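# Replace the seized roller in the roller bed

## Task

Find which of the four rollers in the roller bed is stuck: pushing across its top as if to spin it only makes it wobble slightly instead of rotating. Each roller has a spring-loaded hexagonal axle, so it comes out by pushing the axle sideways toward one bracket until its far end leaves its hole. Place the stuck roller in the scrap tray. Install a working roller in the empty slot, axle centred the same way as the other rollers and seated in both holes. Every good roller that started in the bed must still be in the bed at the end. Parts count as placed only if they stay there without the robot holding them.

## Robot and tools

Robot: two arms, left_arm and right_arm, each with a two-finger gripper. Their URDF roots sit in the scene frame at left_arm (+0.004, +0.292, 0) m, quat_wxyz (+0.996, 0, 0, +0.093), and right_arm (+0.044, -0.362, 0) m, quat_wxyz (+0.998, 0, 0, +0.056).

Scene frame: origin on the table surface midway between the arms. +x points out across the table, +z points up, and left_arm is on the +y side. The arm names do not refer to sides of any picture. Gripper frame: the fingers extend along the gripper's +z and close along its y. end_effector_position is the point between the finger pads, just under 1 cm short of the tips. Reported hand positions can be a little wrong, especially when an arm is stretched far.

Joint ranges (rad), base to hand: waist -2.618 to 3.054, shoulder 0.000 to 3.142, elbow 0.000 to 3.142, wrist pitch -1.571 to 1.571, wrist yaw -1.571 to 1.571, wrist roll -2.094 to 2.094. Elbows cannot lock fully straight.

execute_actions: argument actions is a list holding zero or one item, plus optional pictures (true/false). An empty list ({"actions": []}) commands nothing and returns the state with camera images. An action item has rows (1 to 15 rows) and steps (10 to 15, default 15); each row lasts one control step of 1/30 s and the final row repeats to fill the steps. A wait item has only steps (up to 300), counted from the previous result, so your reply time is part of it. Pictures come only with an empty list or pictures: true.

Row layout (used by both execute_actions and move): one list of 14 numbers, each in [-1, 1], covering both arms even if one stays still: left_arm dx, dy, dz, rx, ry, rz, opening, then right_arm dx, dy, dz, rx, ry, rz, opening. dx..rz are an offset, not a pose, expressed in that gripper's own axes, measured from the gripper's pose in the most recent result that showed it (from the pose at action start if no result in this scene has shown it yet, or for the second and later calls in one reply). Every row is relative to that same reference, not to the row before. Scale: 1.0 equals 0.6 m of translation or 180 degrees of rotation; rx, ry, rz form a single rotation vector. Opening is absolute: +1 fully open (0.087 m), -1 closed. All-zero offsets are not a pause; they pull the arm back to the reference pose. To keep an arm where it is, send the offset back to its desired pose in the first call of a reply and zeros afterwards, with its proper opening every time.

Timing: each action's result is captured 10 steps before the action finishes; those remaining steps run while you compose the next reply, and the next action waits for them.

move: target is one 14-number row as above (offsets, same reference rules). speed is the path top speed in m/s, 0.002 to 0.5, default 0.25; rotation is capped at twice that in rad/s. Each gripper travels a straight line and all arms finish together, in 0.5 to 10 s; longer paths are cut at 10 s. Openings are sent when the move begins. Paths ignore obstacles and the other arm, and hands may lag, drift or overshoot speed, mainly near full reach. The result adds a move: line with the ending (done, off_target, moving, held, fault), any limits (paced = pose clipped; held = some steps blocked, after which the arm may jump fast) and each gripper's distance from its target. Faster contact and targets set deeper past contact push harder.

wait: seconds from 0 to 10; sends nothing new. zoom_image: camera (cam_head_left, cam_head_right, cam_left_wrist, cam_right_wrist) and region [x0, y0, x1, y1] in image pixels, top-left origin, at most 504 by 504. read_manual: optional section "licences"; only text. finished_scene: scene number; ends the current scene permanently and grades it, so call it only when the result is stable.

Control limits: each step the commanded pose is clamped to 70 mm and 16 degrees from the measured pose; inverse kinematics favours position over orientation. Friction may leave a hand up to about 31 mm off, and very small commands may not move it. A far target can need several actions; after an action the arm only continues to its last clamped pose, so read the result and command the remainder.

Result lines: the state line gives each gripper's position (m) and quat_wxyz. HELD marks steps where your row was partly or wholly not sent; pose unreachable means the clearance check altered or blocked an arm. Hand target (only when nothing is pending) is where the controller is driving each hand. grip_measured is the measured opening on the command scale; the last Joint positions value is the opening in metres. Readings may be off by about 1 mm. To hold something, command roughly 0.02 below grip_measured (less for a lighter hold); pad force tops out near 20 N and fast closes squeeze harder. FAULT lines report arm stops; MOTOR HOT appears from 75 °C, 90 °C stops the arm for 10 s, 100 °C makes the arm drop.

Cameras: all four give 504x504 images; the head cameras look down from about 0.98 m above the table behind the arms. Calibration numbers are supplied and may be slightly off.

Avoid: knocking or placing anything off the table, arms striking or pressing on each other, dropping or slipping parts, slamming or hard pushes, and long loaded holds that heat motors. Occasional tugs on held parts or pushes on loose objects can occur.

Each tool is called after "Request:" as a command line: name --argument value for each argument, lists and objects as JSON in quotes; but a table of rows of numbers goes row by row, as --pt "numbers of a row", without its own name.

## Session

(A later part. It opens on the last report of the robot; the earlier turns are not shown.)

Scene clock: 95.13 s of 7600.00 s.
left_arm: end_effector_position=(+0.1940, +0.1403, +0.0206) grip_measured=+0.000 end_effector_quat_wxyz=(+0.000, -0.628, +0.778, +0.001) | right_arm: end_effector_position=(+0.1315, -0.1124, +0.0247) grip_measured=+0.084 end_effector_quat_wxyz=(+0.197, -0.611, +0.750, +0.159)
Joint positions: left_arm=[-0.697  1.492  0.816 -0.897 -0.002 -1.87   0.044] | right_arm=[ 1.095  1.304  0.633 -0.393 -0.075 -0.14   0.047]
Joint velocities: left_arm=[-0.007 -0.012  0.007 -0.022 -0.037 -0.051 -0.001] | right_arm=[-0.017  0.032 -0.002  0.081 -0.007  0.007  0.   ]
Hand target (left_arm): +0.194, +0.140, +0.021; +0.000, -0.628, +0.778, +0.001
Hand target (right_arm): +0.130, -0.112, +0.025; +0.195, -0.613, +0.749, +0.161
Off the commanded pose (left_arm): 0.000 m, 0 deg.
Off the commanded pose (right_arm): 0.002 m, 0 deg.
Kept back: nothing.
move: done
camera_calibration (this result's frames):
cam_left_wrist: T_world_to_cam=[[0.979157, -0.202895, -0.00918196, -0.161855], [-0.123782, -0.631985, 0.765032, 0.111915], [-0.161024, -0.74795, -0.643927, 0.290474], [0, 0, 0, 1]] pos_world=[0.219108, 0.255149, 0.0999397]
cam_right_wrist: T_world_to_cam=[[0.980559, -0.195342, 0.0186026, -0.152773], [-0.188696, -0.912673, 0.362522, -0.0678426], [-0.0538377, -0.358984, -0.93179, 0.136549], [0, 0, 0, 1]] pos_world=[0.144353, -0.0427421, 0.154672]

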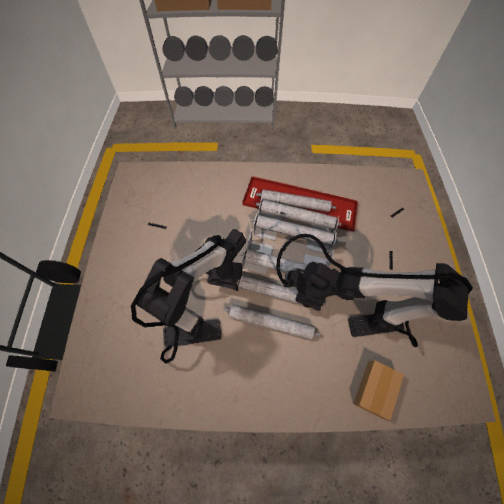

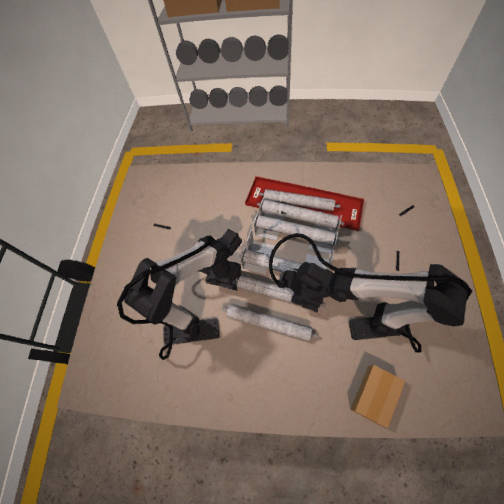

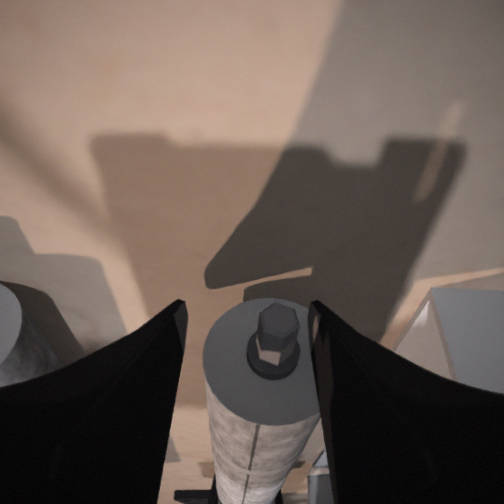

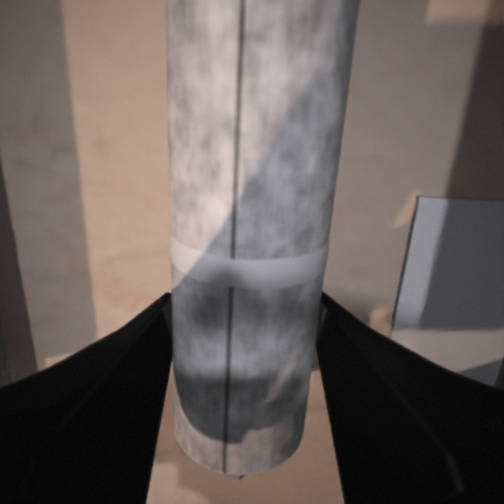

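Request:
move --target '[0.028,-0.02,-0.005,0,0,0,0.0,0,0,0,0,0,0,-0.1]' --speed 0.05

Request:
move --target '[0,0,0,0,0,0,-0.95,0,0,0,0,0,0,-0.1]'

Scene clock: 96.40 s of 7600.00 s.
left_arm: end_effector_position=(+0.1958, +0.1375, +0.0214) grip_measured=+0.000 end_effector_quat_wxyz=(+0.010, -0.633, +0.774, +0.020) | right_arm: end_effector_position=(+0.1310, -0.1134, +0.0243) grip_measured=+0.084 end_effector_quat_wxyz=(+0.195, -0.607, +0.754, +0.158)
Joint positions: left_arm=[-0.728  1.526  0.857 -0.934 -0.033 -1.915  0.044] | right_arm=[ 1.095  1.304  0.633 -0.398 -0.073 -0.13   0.047]
Joint velocities: left_arm=[-0.012 -0.002  0.002 -0.066  0.022 -0.022  0.   ] | right_arm=[-0.007 -0.027 -0.017 -0.037  0.007  0.037  0.   ]
Hand target (left_arm): +0.202, +0.122, +0.024; +0.000, -0.628, +0.778, +0.001
Hand target (right_arm): +0.132, -0.112, +0.025; +0.197, -0.611, +0.750, +0.158
Off the commanded pose (left_arm): 0.018 m, 3 deg.
Off the commanded pose (right_arm): 0.001 m, 1 deg.
Kept back: nothing.
move: off_target (left_arm)
camera_calibration (this result's frames):
cam_left_wrist: T_world_to_cam=[[0.981526, -0.189588, -0.0257574, -0.166069], [-0.109135, -0.665344, 0.738516, 0.112032], [-0.157151, -0.722062, -0.673743, 0.285582], [0, 0, 0, 1]] pos_world=[0.220107, 0.249263, 0.105394]
cam_right_wrist: T_world_to_cam=[[0.978633, -0.20514, 0.0139789, -0.153152], [-0.195869, -0.909401, 0.366912, -0.0675311], [-0.0625561, -0.36181, -0.930151, 0.136565], [0, 0, 0, 1]] pos_world=[0.145196, -0.0434198, 0.153945]

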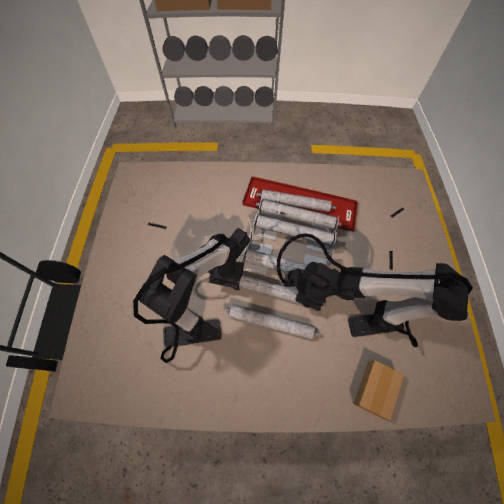

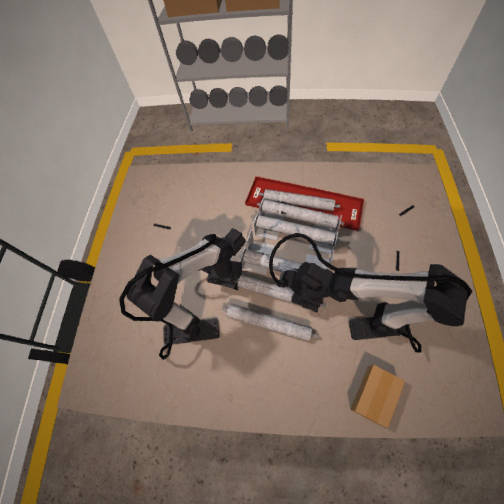

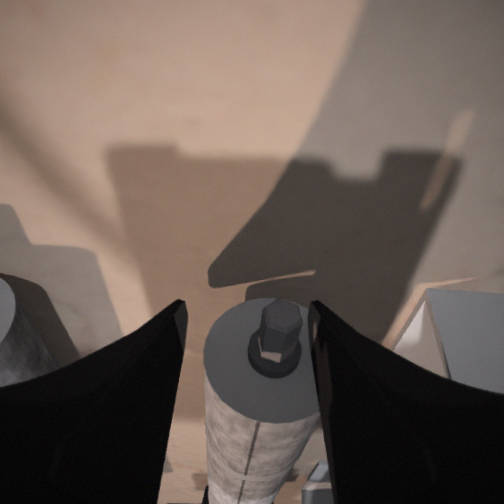

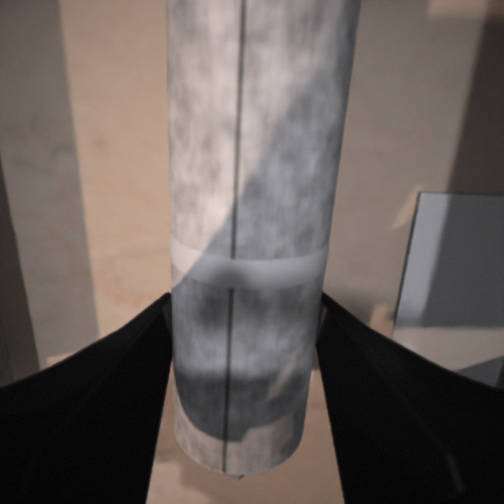

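Scene clock: 96.90 s of 7600.00 s.
left_arm: end_effector_position=(+0.1980, +0.1396, +0.0210) grip_measured=-0.641 end_effector_quat_wxyz=(+0.017, -0.634, +0.773, +0.021) | right_arm: end_effector_position=(+0.1309, -0.1138, +0.0241) grip_measured=+0.080 end_effector_quat_wxyz=(+0.194, -0.610, +0.752, +0.157)
Joint positions: left_arm=[-0.726  1.526  0.857 -0.931 -0.047 -1.916  0.016] | right_arm=[ 1.095  1.304  0.633 -0.4   -0.074 -0.137  0.047]
Joint velocities: left_arm=[-0.027 -0.007  0.007 -0.066  0.007 -0.095 -0.001] | right_arm=[-0.007  0.002  0.007  0.051  0.007 -0.037 -0.001]
Hand target (left_arm): +0.196, +0.138, +0.021; +0.010, -0.633, +0.774, +0.020
Hand target (right_arm): +0.131, -0.113, +0.024; +0.195, -0.607, +0.754, +0.158
Off the commanded pose (left_arm): 0.003 m, 1 deg.
Off the commanded pose (right_arm): 0.000 m, 0 deg.
Kept back: nothing.
move: done
camera_calibration (this result's frames):
cam_left_wrist: T_world_to_cam=[[0.982165, -0.187147, -0.0181253, -0.168499], [-0.11477, -0.673085, 0.730605, 0.116316], [-0.14893, -0.715495, -0.682559, 0.284771], [0, 0, 0, 1]] pos_world=[0.221254, 0.250509, 0.106338]
cam_right_wrist: T_world_to_cam=[[0.979932, -0.198689, 0.0160124, -0.152651], [-0.190509, -0.909888, 0.368525, -0.0686652], [-0.0586522, -0.36418, -0.92948, 0.135471], [0, 0, 0, 1]] pos_world=[0.144452, -0.0434718, 0.153667]

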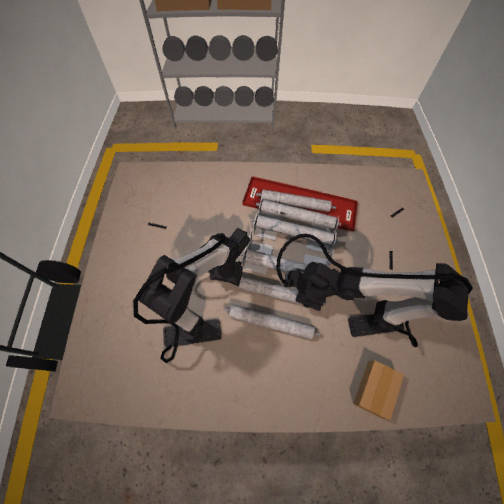

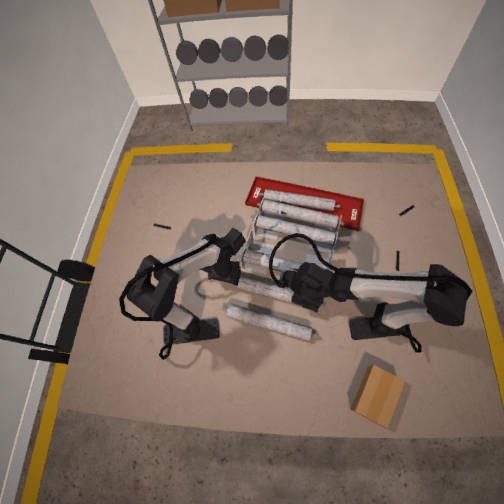

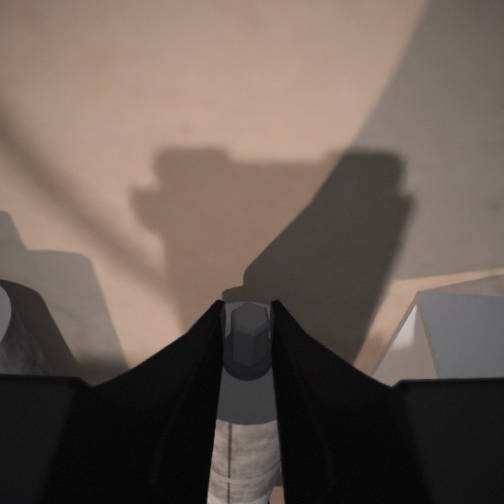

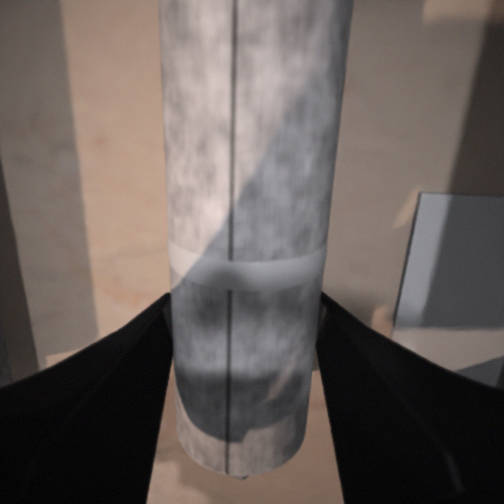

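I was touching the tube end and gripped the collar, so I'll back off about 7 mm.

Request:
move --target '[-0.018,0,-0.004,0,0.01,0,-0.45,0,0,0,0,0,0,-0.1]' --speed 0.04

Request:
move --target '[0,0,0,0,0,0,-0.95,0,0,0,0,0,0,-0.1]'

Scene clock: 97.87 s of 7600.00 s.
left_arm: end_effector_position=(+0.2031, +0.1489, +0.0216) grip_measured=-0.450 end_effector_quat_wxyz=(+0.008, -0.637, +0.771, +0.019) | right_arm: end_effector_position=(+0.1309, -0.1138, +0.0241) grip_measured=+0.080 end_effector_quat_wxyz=(+0.194, -0.610, +0.752, +0.157)
Joint positions: left_arm=[-0.667  1.526  0.857 -0.931 -0.029 -1.863  0.024] | right_arm=[ 1.095  1.304  0.633 -0.4   -0.074 -0.137  0.047]
Joint velocities: left_arm=[-0.007 -0.012 -0.002  0.022 -0.037 -0.022  0.   ] | right_arm=[ 0.007 -0.022  0.017 -0.037 -0.007 -0.081 -0.001]
Hand target (left_arm): +0.200, +0.150, +0.024; +0.005, -0.635, +0.773, +0.012
Hand target (right_arm): +0.131, -0.114, +0.024; +0.194, -0.610, +0.752, +0.157
Off the commanded pose (left_arm): 0.004 m, 1 deg.
Off the commanded pose (right_arm): 0.000 m, 0 deg.
Kept back: nothing.
move: done
camera_calibration (this result's frames):
cam_left_wrist: T_world_to_cam=[[0.983284, -0.180199, -0.0261059, -0.172838], [-0.101685, -0.66239, 0.742226, 0.11822], [-0.15104, -0.727164, -0.669641, 0.294492], [0, 0, 0, 1]] pos_world=[0.22645, 0.261307, 0.104946]
cam_right_wrist: T_world_to_cam=[[0.979995, -0.198361, 0.016197, -0.152642], [-0.190271, -0.909937, 0.368525, -0.0687019], [-0.0583627, -0.364235, -0.929477, 0.135427], [0, 0, 0, 1]] pos_world=[0.144421, -0.0434656, 0.153667]

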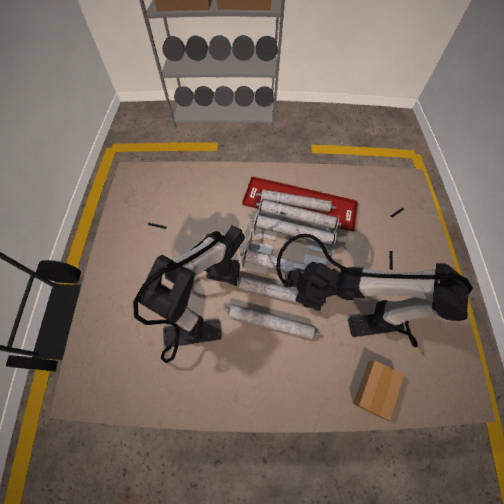

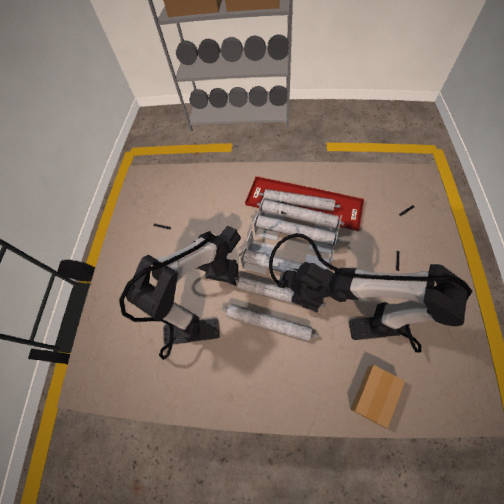

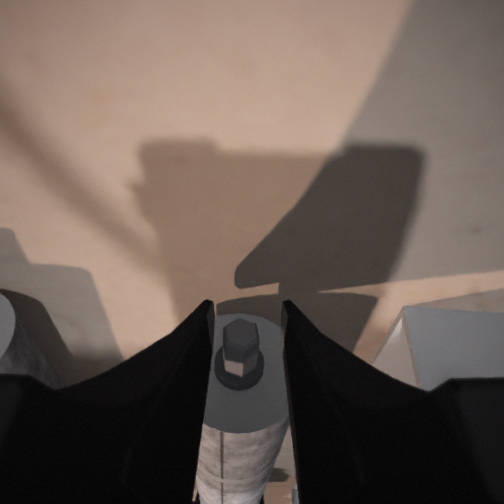

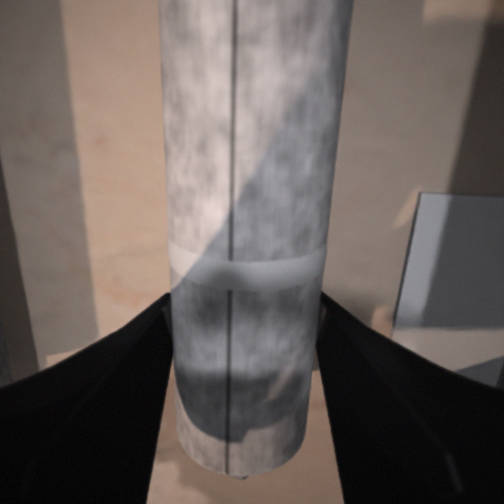

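Scene clock: 98.37 s of 7600.00 s.
left_arm: end_effector_position=(+0.2023, +0.1491, +0.0216) grip_measured=-0.756 end_effector_quat_wxyz=(+0.007, -0.636, +0.771, +0.020) | right_arm: end_effector_position=(+0.1313, -0.1138, +0.0242) grip_measured=+0.080 end_effector_quat_wxyz=(+0.195, -0.609, +0.752, +0.157)
Joint positions: left_arm=[-0.667  1.526  0.857 -0.933 -0.029 -1.861  0.011] | right_arm=[ 1.095  1.304  0.633 -0.399 -0.072 -0.135  0.047]
Joint velocities: left_arm=[-0.022 -0.002  0.002 -0.051 -0.007 -0.066 -0.001] | right_arm=[-0.017  0.022 -0.027 -0.007 -0.007  0.051 -0.001]
Hand target (left_arm): +0.203, +0.149, +0.022; +0.008, -0.637, +0.771, +0.019
Hand target (right_arm): +0.131, -0.114, +0.024; +0.194, -0.610, +0.752, +0.157
Off the commanded pose (left_arm): 0.001 m, 0 deg.
Off the commanded pose (right_arm): 0.000 m, 0 deg.
Kept back: nothing.
move: done
camera_calibration (this result's frames):
cam_left_wrist: T_world_to_cam=[[0.982726, -0.182785, -0.0289786, -0.171487], [-0.101341, -0.662512, 0.742164, 0.11822], [-0.154855, -0.726407, -0.669591, 0.295199], [0, 0, 0, 1]] pos_world=[0.226218, 0.261412, 0.104955]
cam_right_wrist: T_world_to_cam=[[0.979422, -0.201075, 0.0173783, -0.153253], [-0.193247, -0.909478, 0.36811, -0.0681507], [-0.0582126, -0.363893, -0.92962, 0.135535], [0, 0, 0, 1]] pos_world=[0.144819, -0.0434766, 0.153746]

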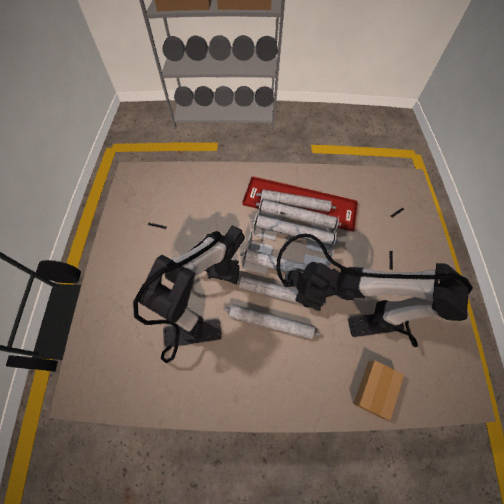

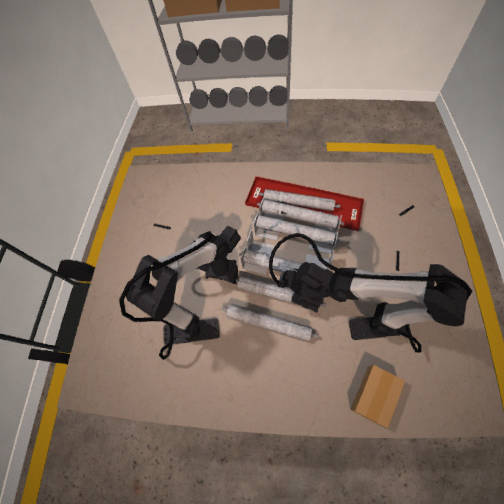

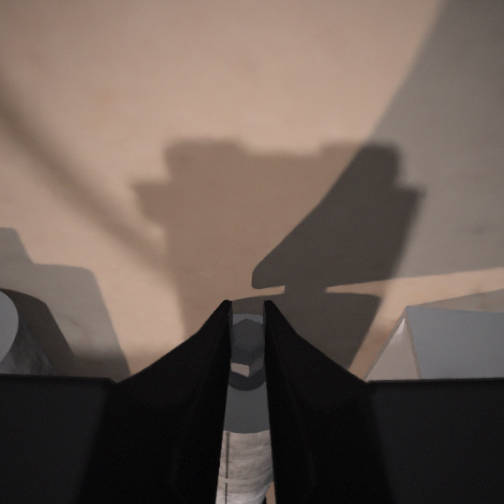

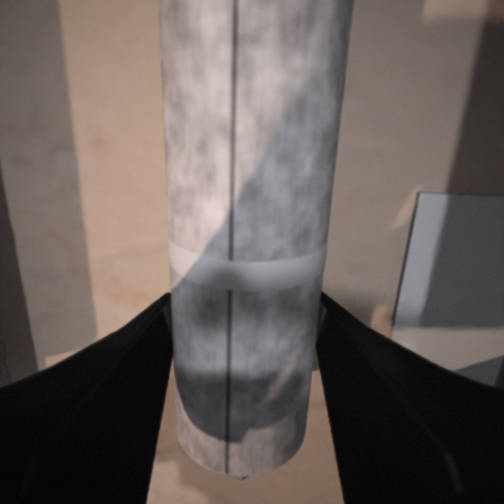

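Request:
move --target '[0,0,0,0.185,0,0,-0.95,0,0,0,0,0,0,-0.1]' --speed 0.2

Scene clock: 101.17 s of 7600.00 s.
left_arm: end_effector_position=(+0.2038, +0.1479, +0.0252) grip_measured=-0.756 end_effector_quat_wxyz=(+0.181, -0.614, +0.742, -0.200) | right_arm: end_effector_position=(+0.1314, -0.1138, +0.0242) grip_measured=+0.080 end_effector_quat_wxyz=(+0.195, -0.613, +0.750, +0.156)
Joint positions: left_arm=[-0.843  1.009  0.382 -0.457 -0.259 -1.975  0.011] | right_arm=[ 1.095  1.304  0.633 -0.399 -0.073 -0.143  0.047]
Joint velocities: left_arm=[-0.007 -0.007  0.012 -0.066 -0.095 -0.007 -0.001] | right_arm=[-0.007  0.002 -0.017 -0.022 -0.007  0.066 -0.   ]
Hand target (left_arm): +0.202, +0.148, +0.024; +0.186, -0.611, +0.742, -0.205
Hand target (right_arm): +0.131, -0.114, +0.024; +0.195, -0.609, +0.752, +0.157
Off the commanded pose (left_arm): 0.004 m, 1 deg.
Off the commanded pose (right_arm): 0.000 m, 0 deg.
Kept back: nothing.
move: done
camera_calibration (this result's frames):
cam_left_wrist: T_world_to_cam=[[0.843624, -0.160313, 0.512444, -0.161675], [-0.501369, -0.576768, 0.644956, 0.186176], [0.192166, -0.801023, -0.566951, 0.234677], [0, 0, 0, 1]] pos_world=[0.184639, 0.269443, 0.0958244]
cam_right_wrist: T_world_to_cam=[[0.98092, -0.193331, 0.0204523, -0.152794], [-0.187182, -0.910795, 0.367988, -0.0690717], [-0.0525156, -0.364796, -0.929605, 0.134698], [0, 0, 0, 1]] pos_world=[0.144023, -0.0433124, 0.153759]

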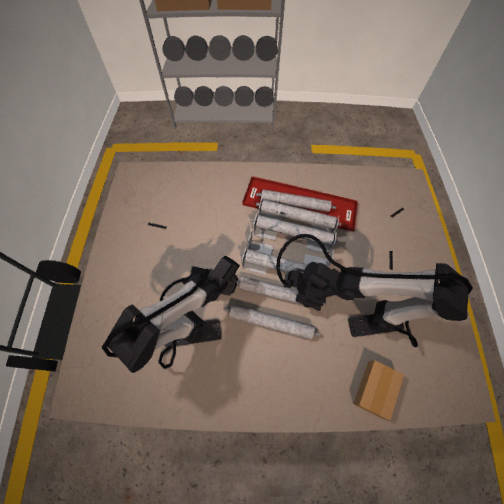

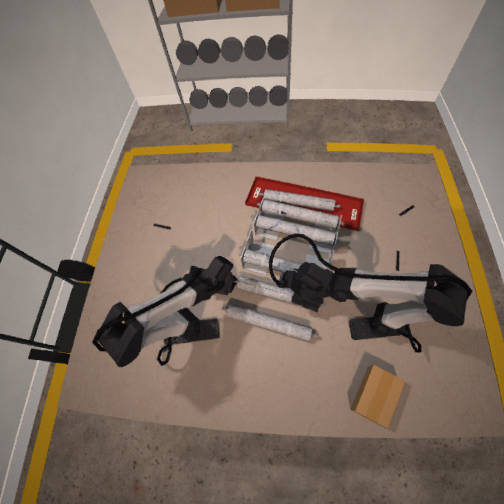

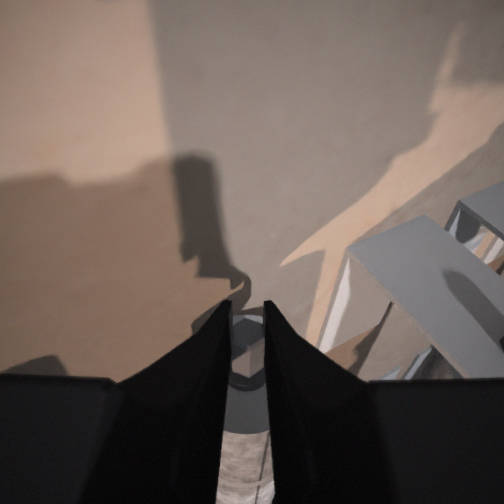

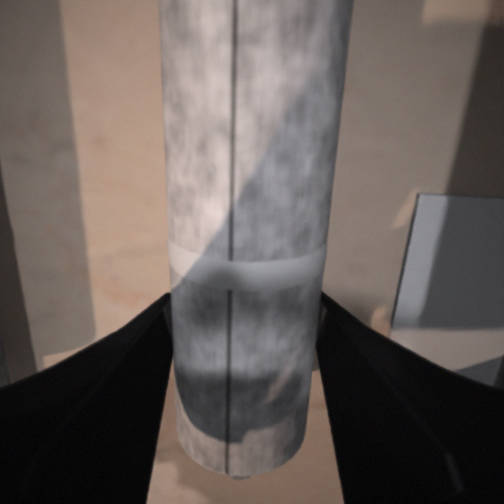

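Request:
execute_actions --actions '[{"rows":[[0,0,0,0,0,0,-0.4,0,0,0,0,0,0,-0.1]],"steps":10}]'

Request:
move --target '[0,0,-0.11,0,0,0,-0.4,0,0,0,0,0,0,-0.1]' --speed 0.15

Request:
move --target '[0.1,-0.05,0.01,-0.172,0.065,-0.018,0.55,0,0,0,0,0,0,-0.1]' --speed 0.25

Scene clock: 102.60 s of 7600.00 s.
left_arm: end_effector_position=(+0.2039, +0.1478, +0.0253) grip_measured=-0.756 end_effector_quat_wxyz=(+0.182, -0.614, +0.742, -0.200) | right_arm: end_effector_position=(+0.1314, -0.1138, +0.0242) grip_measured=+0.080 end_effector_quat_wxyz=(+0.195, -0.612, +0.750, +0.156)
Joint positions: left_arm=[-0.843  1.009  0.381 -0.455 -0.259 -1.975  0.011] | right_arm=[ 1.095  1.304  0.633 -0.399 -0.073 -0.143  0.047]
Joint velocities: left_arm=[ 0.007  0.002 -0.012  0.007 -0.125  0.051 -0.001] | right_arm=[-0.012 -0.012 -0.007 -0.007 -0.066  0.037 -0.001]
Kept back: the last 10 steps of this action.
Steps of this call (steps 1 to 43: nothing new was sent). Readings (end_effector_position):
1: left_arm (+0.2039, +0.1479, +0.0253) | right_arm (+0.1314, -0.1138, +0.0242)
2: left_arm (+0.2037, +0.1479, +0.0252) | right_arm (+0.1314, -0.1138, +0.0242)
4: left_arm (+0.2038, +0.1478, +0.0252) | right_arm (+0.1314, -0.1138, +0.0242)
8: left_arm (+0.2039, +0.1478, +0.0253) | right_arm (+0.1314, -0.1138, +0.0242)
43: the state above

Scene clock: 104.10 s of 7600.00 s.
left_arm: end_effector_position=(+0.1667, +0.1561, +0.0704) grip_measured=-0.400 end_effector_quat_wxyz=(+0.175, -0.613, +0.748, -0.183) | right_arm: end_effector_position=(+0.1314, -0.1138, +0.0242) grip_measured=+0.080 end_effector_quat_wxyz=(+0.195, -0.612, +0.750, +0.156)
Joint positions: left_arm=[-0.969  0.809  0.521 -0.865 -0.306 -2.091  0.026] | right_arm=[ 1.095  1.304  0.633 -0.399 -0.073 -0.143  0.047]
Joint velocities: left_arm=[-0.017 -0.002 -0.007 -0.022  0.037 -0.037  0.001] | right_arm=[ 0.002  0.007  0.007 -0.037 -0.066 -0.022 -0.001]
Hand target (left_arm): +0.170, +0.154, +0.082; +0.181, -0.614, +0.742, -0.201
Hand target (right_arm): +0.131, -0.114, +0.024; +0.195, -0.612, +0.750, +0.156
Off your previous action's commanded pose (left_arm): 0.000 m, 0 deg at its last step (step 10 of this call).
Off your previous action's commanded pose (right_arm): 0.000 m, 0 deg at its last step (step 10 of this call).
Off the commanded pose (left_arm): 0.012 m, 2 deg.
Off the commanded pose (right_arm): 0.000 m, 0 deg.
Kept back: nothing.
move: off_target (left_arm)
camera_calibration (this result's frames):
cam_left_wrist: T_world_to_cam=[[0.8583, -0.174513, 0.482562, -0.15034], [-0.484251, -0.586574, 0.649177, 0.141556], [0.169769, -0.79087, -0.587965, 0.277591], [0, 0, 0, 1]] pos_world=[0.15046, 0.276336, 0.143867]
cam_right_wrist: T_world_to_cam=[[0.98086, -0.193659, 0.0202676, -0.152803], [-0.187419, -0.910747, 0.367987, -0.069035], [-0.0528053, -0.364742, -0.92961, 0.134743], [0, 0, 0, 1]] pos_world=[0.144055, -0.0433185, 0.153759]

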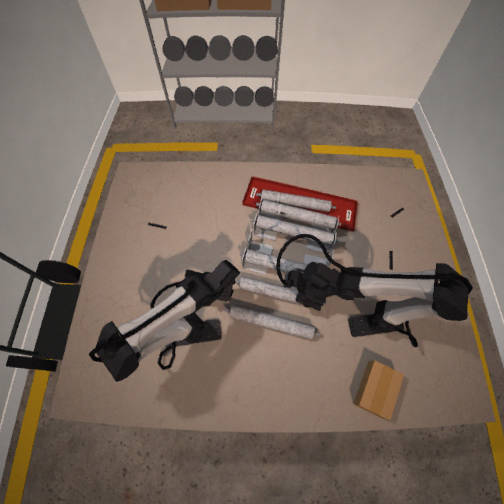

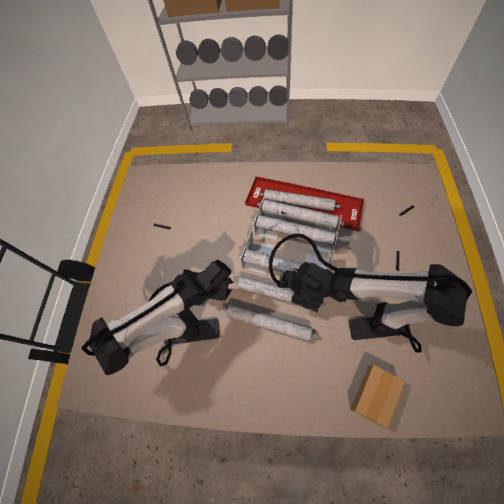

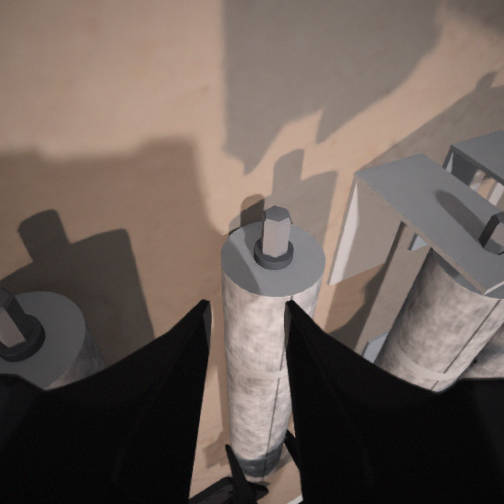

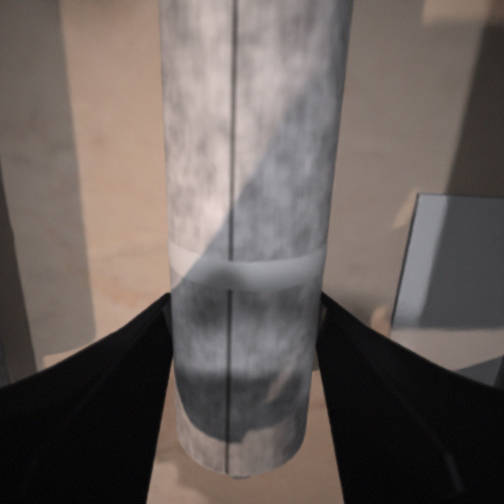

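Scene clock: 105.87 s of 7600.00 s.
left_arm: end_effector_position=(+0.1803, +0.0929, +0.0722) grip_measured=+0.550 end_effector_quat_wxyz=(-0.068, -0.636, +0.768, -0.040) | right_arm: end_effector_position=(+0.1314, -0.1138, +0.0242) grip_measured=+0.080 end_effector_quat_wxyz=(+0.195, -0.612, +0.750, +0.156)
Joint positions: left_arm=[-0.787  1.446  0.955 -1.041  0.153 -1.987  0.068] | right_arm=[ 1.095  1.304  0.633 -0.399 -0.073 -0.143  0.047]
Joint velocities: left_arm=[-0.017  0.002 -0.002 -0.007 -0.066 -0.066 -0.   ] | right_arm=[ 0.002 -0.002 -0.012 -0.022  0.007 -0.037 -0.   ]
Hand target (left_arm): +0.184, +0.091, +0.074; -0.073, -0.635, +0.768, -0.039
Hand target (right_arm): +0.131, -0.114, +0.024; +0.195, -0.612, +0.750, +0.156
Off the commanded pose (left_arm): 0.007 m, 1 deg.
Off the commanded pose (right_arm): 0.000 m, 0 deg.
Kept back: nothing.
move: done
camera_calibration (this result's frames):
cam_left_wrist: T_world_to_cam=[[0.982547, -0.182815, -0.0343633, -0.158266], [-0.0653291, -0.512097, 0.856439, 0.0124945], [-0.174167, -0.839247, -0.515103, 0.287621], [0, 0, 0, 1]] pos_world=[0.206414, 0.21885, 0.132015]
cam_right_wrist: T_world_to_cam=[[0.98086, -0.193659, 0.0202676, -0.152803], [-0.187419, -0.910747, 0.367987, -0.069035], [-0.0528053, -0.364742, -0.92961, 0.134743], [0, 0, 0, 1]] pos_world=[0.144055, -0.0433185, 0.153759]

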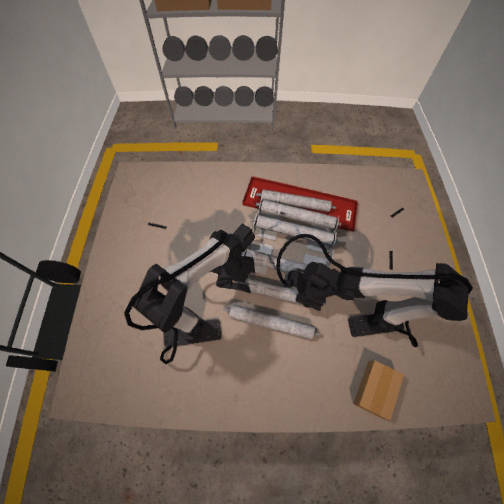

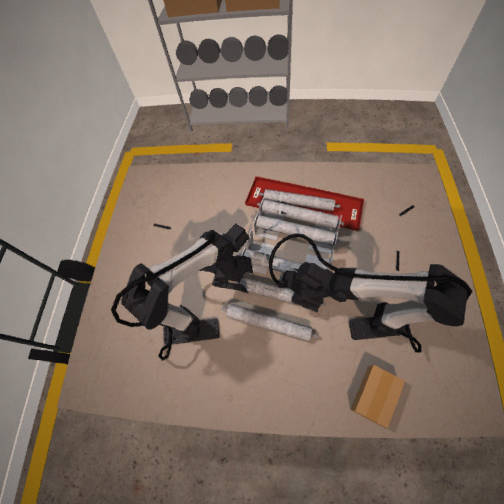

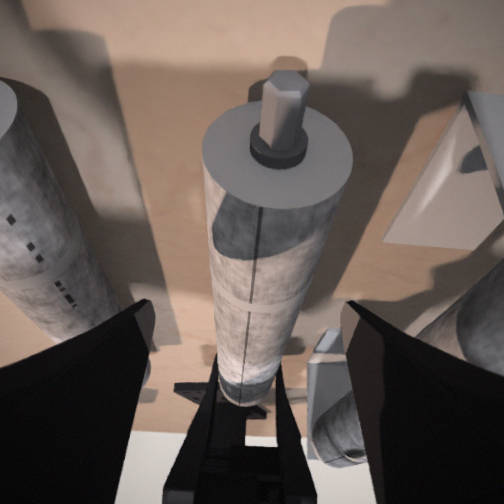

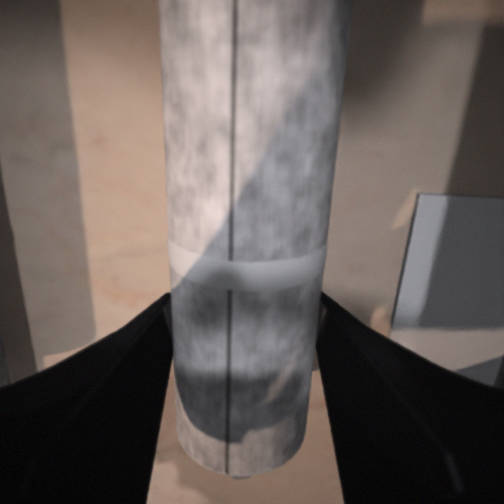

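Request:
move --target '[0,-0.022,0.075,0,0,0.015,0.55,0,0,0,0,0,0,-0.1]' --speed 0.08

Request:
move --target '[0,0,0,0,0,0,-0.1,0,0,0,0,0,0,-0.1]'

Scene clock: 107.30 s of 7600.00 s.
left_arm: end_effector_position=(+0.1946, +0.0823, +0.0384) grip_measured=+0.550 end_effector_quat_wxyz=(-0.065, -0.622, +0.778, -0.052) | right_arm: end_effector_position=(+0.1314, -0.1138, +0.0242) grip_measured=+0.080 end_effector_quat_wxyz=(+0.195, -0.612, +0.750, +0.156)
Joint positions: left_arm=[-0.787  1.543  0.9   -0.864  0.154 -1.955  0.068] | right_arm=[ 1.095  1.304  0.633 -0.399 -0.073 -0.143  0.047]
Joint velocities: left_arm=[-0.017 -0.002 -0.017 -0.007  0.051 -0.081  0.   ] | right_arm=[ 0.017  0.002 -0.002  0.007 -0.022 -0.007 -0.   ]
Hand target (left_arm): +0.190, +0.083, +0.028; -0.067, -0.617, +0.783, -0.041
Hand target (right_arm): +0.131, -0.114, +0.024; +0.195, -0.612, +0.750, +0.156
Off the commanded pose (left_arm): 0.012 m, 1 deg.
Off the commanded pose (right_arm): 0.000 m, 0 deg.
Kept back: nothing.
move: off_target (left_arm)
camera_calibration (this result's frames):
cam_left_wrist: T_world_to_cam=[[0.976767, -0.214165, -0.00775019, -0.172633], [-0.101948, -0.496169, 0.86222, 0.0425701], [-0.188503, -0.841397, -0.506475, 0.266477], [0, 0, 0, 1]] pos_world=[0.223194, 0.208363, 0.0969212]
cam_right_wrist: T_world_to_cam=[[0.98086, -0.193659, 0.0202676, -0.152803], [-0.187419, -0.910747, 0.367987, -0.069035], [-0.0528053, -0.364742, -0.92961, 0.134743], [0, 0, 0, 1]] pos_world=[0.144055, -0.0433185, 0.153759]

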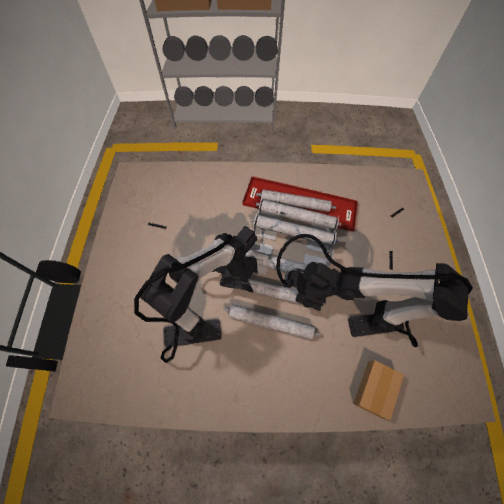

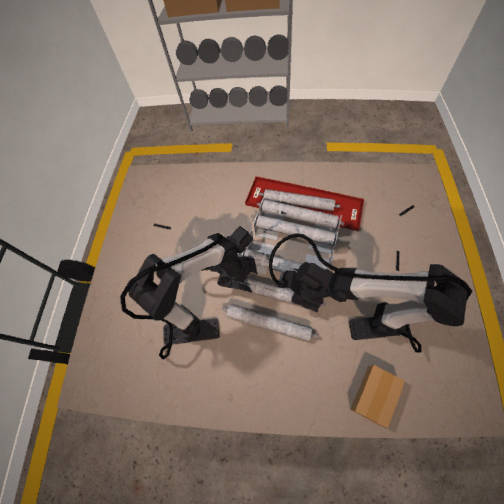

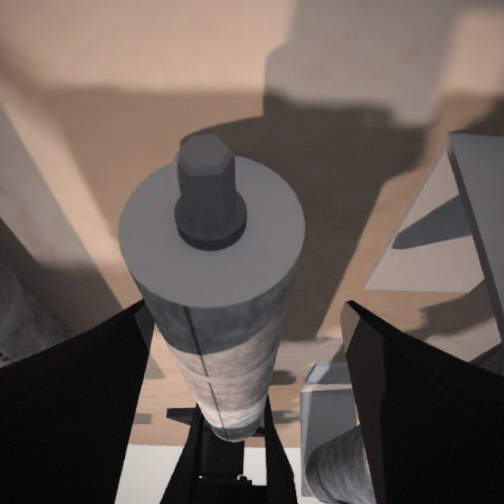

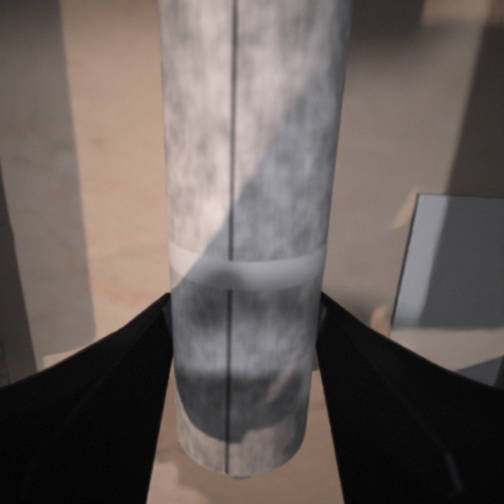

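Scene clock: 107.80 s of 7600.00 s.
left_arm: end_effector_position=(+0.1908, +0.0840, +0.0381) grip_measured=+0.068 end_effector_quat_wxyz=(-0.068, -0.622, +0.779, -0.045) | right_arm: end_effector_position=(+0.1331, -0.1137, +0.0244) grip_measured=+0.081 end_effector_quat_wxyz=(+0.198, -0.607, +0.754, +0.154)
Joint positions: left_arm=[-0.788  1.543  0.899 -0.88   0.157 -1.953  0.047] | right_arm=[ 1.094  1.304  0.633 -0.396 -0.063 -0.132  0.047]
Joint velocities: left_arm=[-0.002  0.007 -0.007 -0.007 -0.022 -0.037 -0.001] | right_arm=[-0.002 -0.017 -0.012 -0.007  0.051 -0.022  0.001]
Hand target (left_arm): +0.194, +0.082, +0.038; -0.065, -0.622, +0.778, -0.052
Hand target (right_arm): +0.131, -0.114, +0.024; +0.195, -0.612, +0.750, +0.156
Off the commanded pose (left_arm): 0.004 m, 1 deg.
Off the commanded pose (right_arm): 0.002 m, 1 deg.
Kept back: nothing.
move: done
camera_calibration (this result's frames):
cam_left_wrist: T_world_to_cam=[[0.975852, -0.217178, -0.0233673, -0.167591], [-0.0909913, -0.501429, 0.860401, 0.0417356], [-0.198577, -0.837498, -0.509082, 0.268685], [0, 0, 0, 1]] pos_world=[0.220697, 0.209553, 0.0969569]
cam_right_wrist: T_world_to_cam=[[0.977633, -0.20895, 0.0239691, -0.155887], [-0.20306, -0.908049, 0.366352, -0.0662773], [-0.0547841, -0.363025, -0.930167, 0.135522], [0, 0, 0, 1]] pos_world=[0.146366, -0.0435575, 0.154076]

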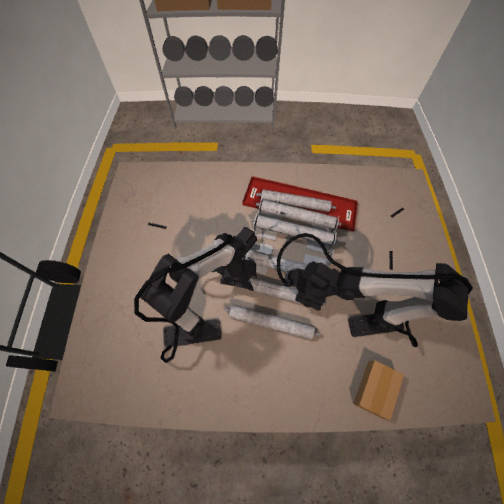

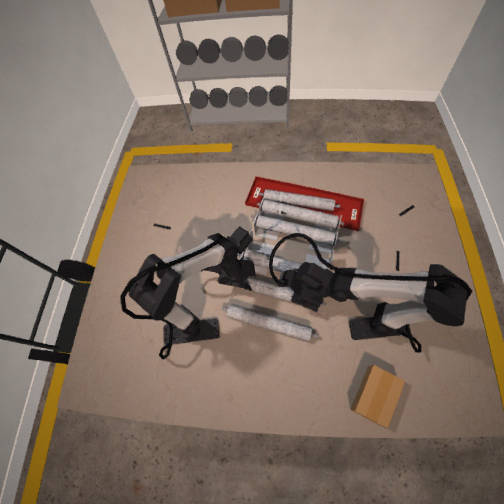

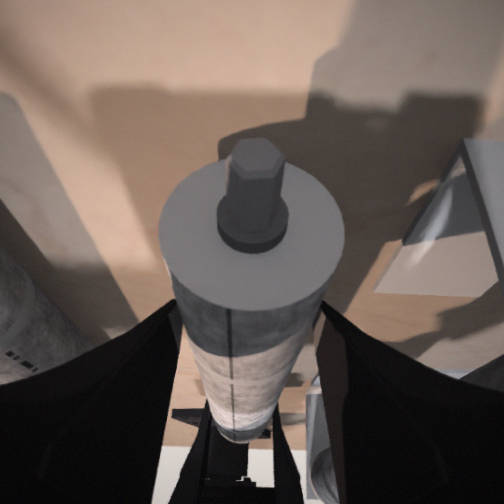

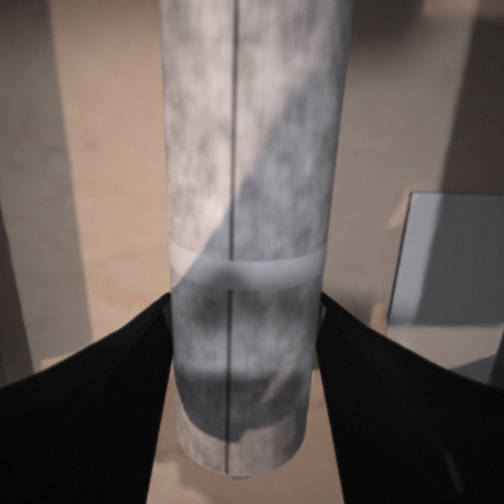

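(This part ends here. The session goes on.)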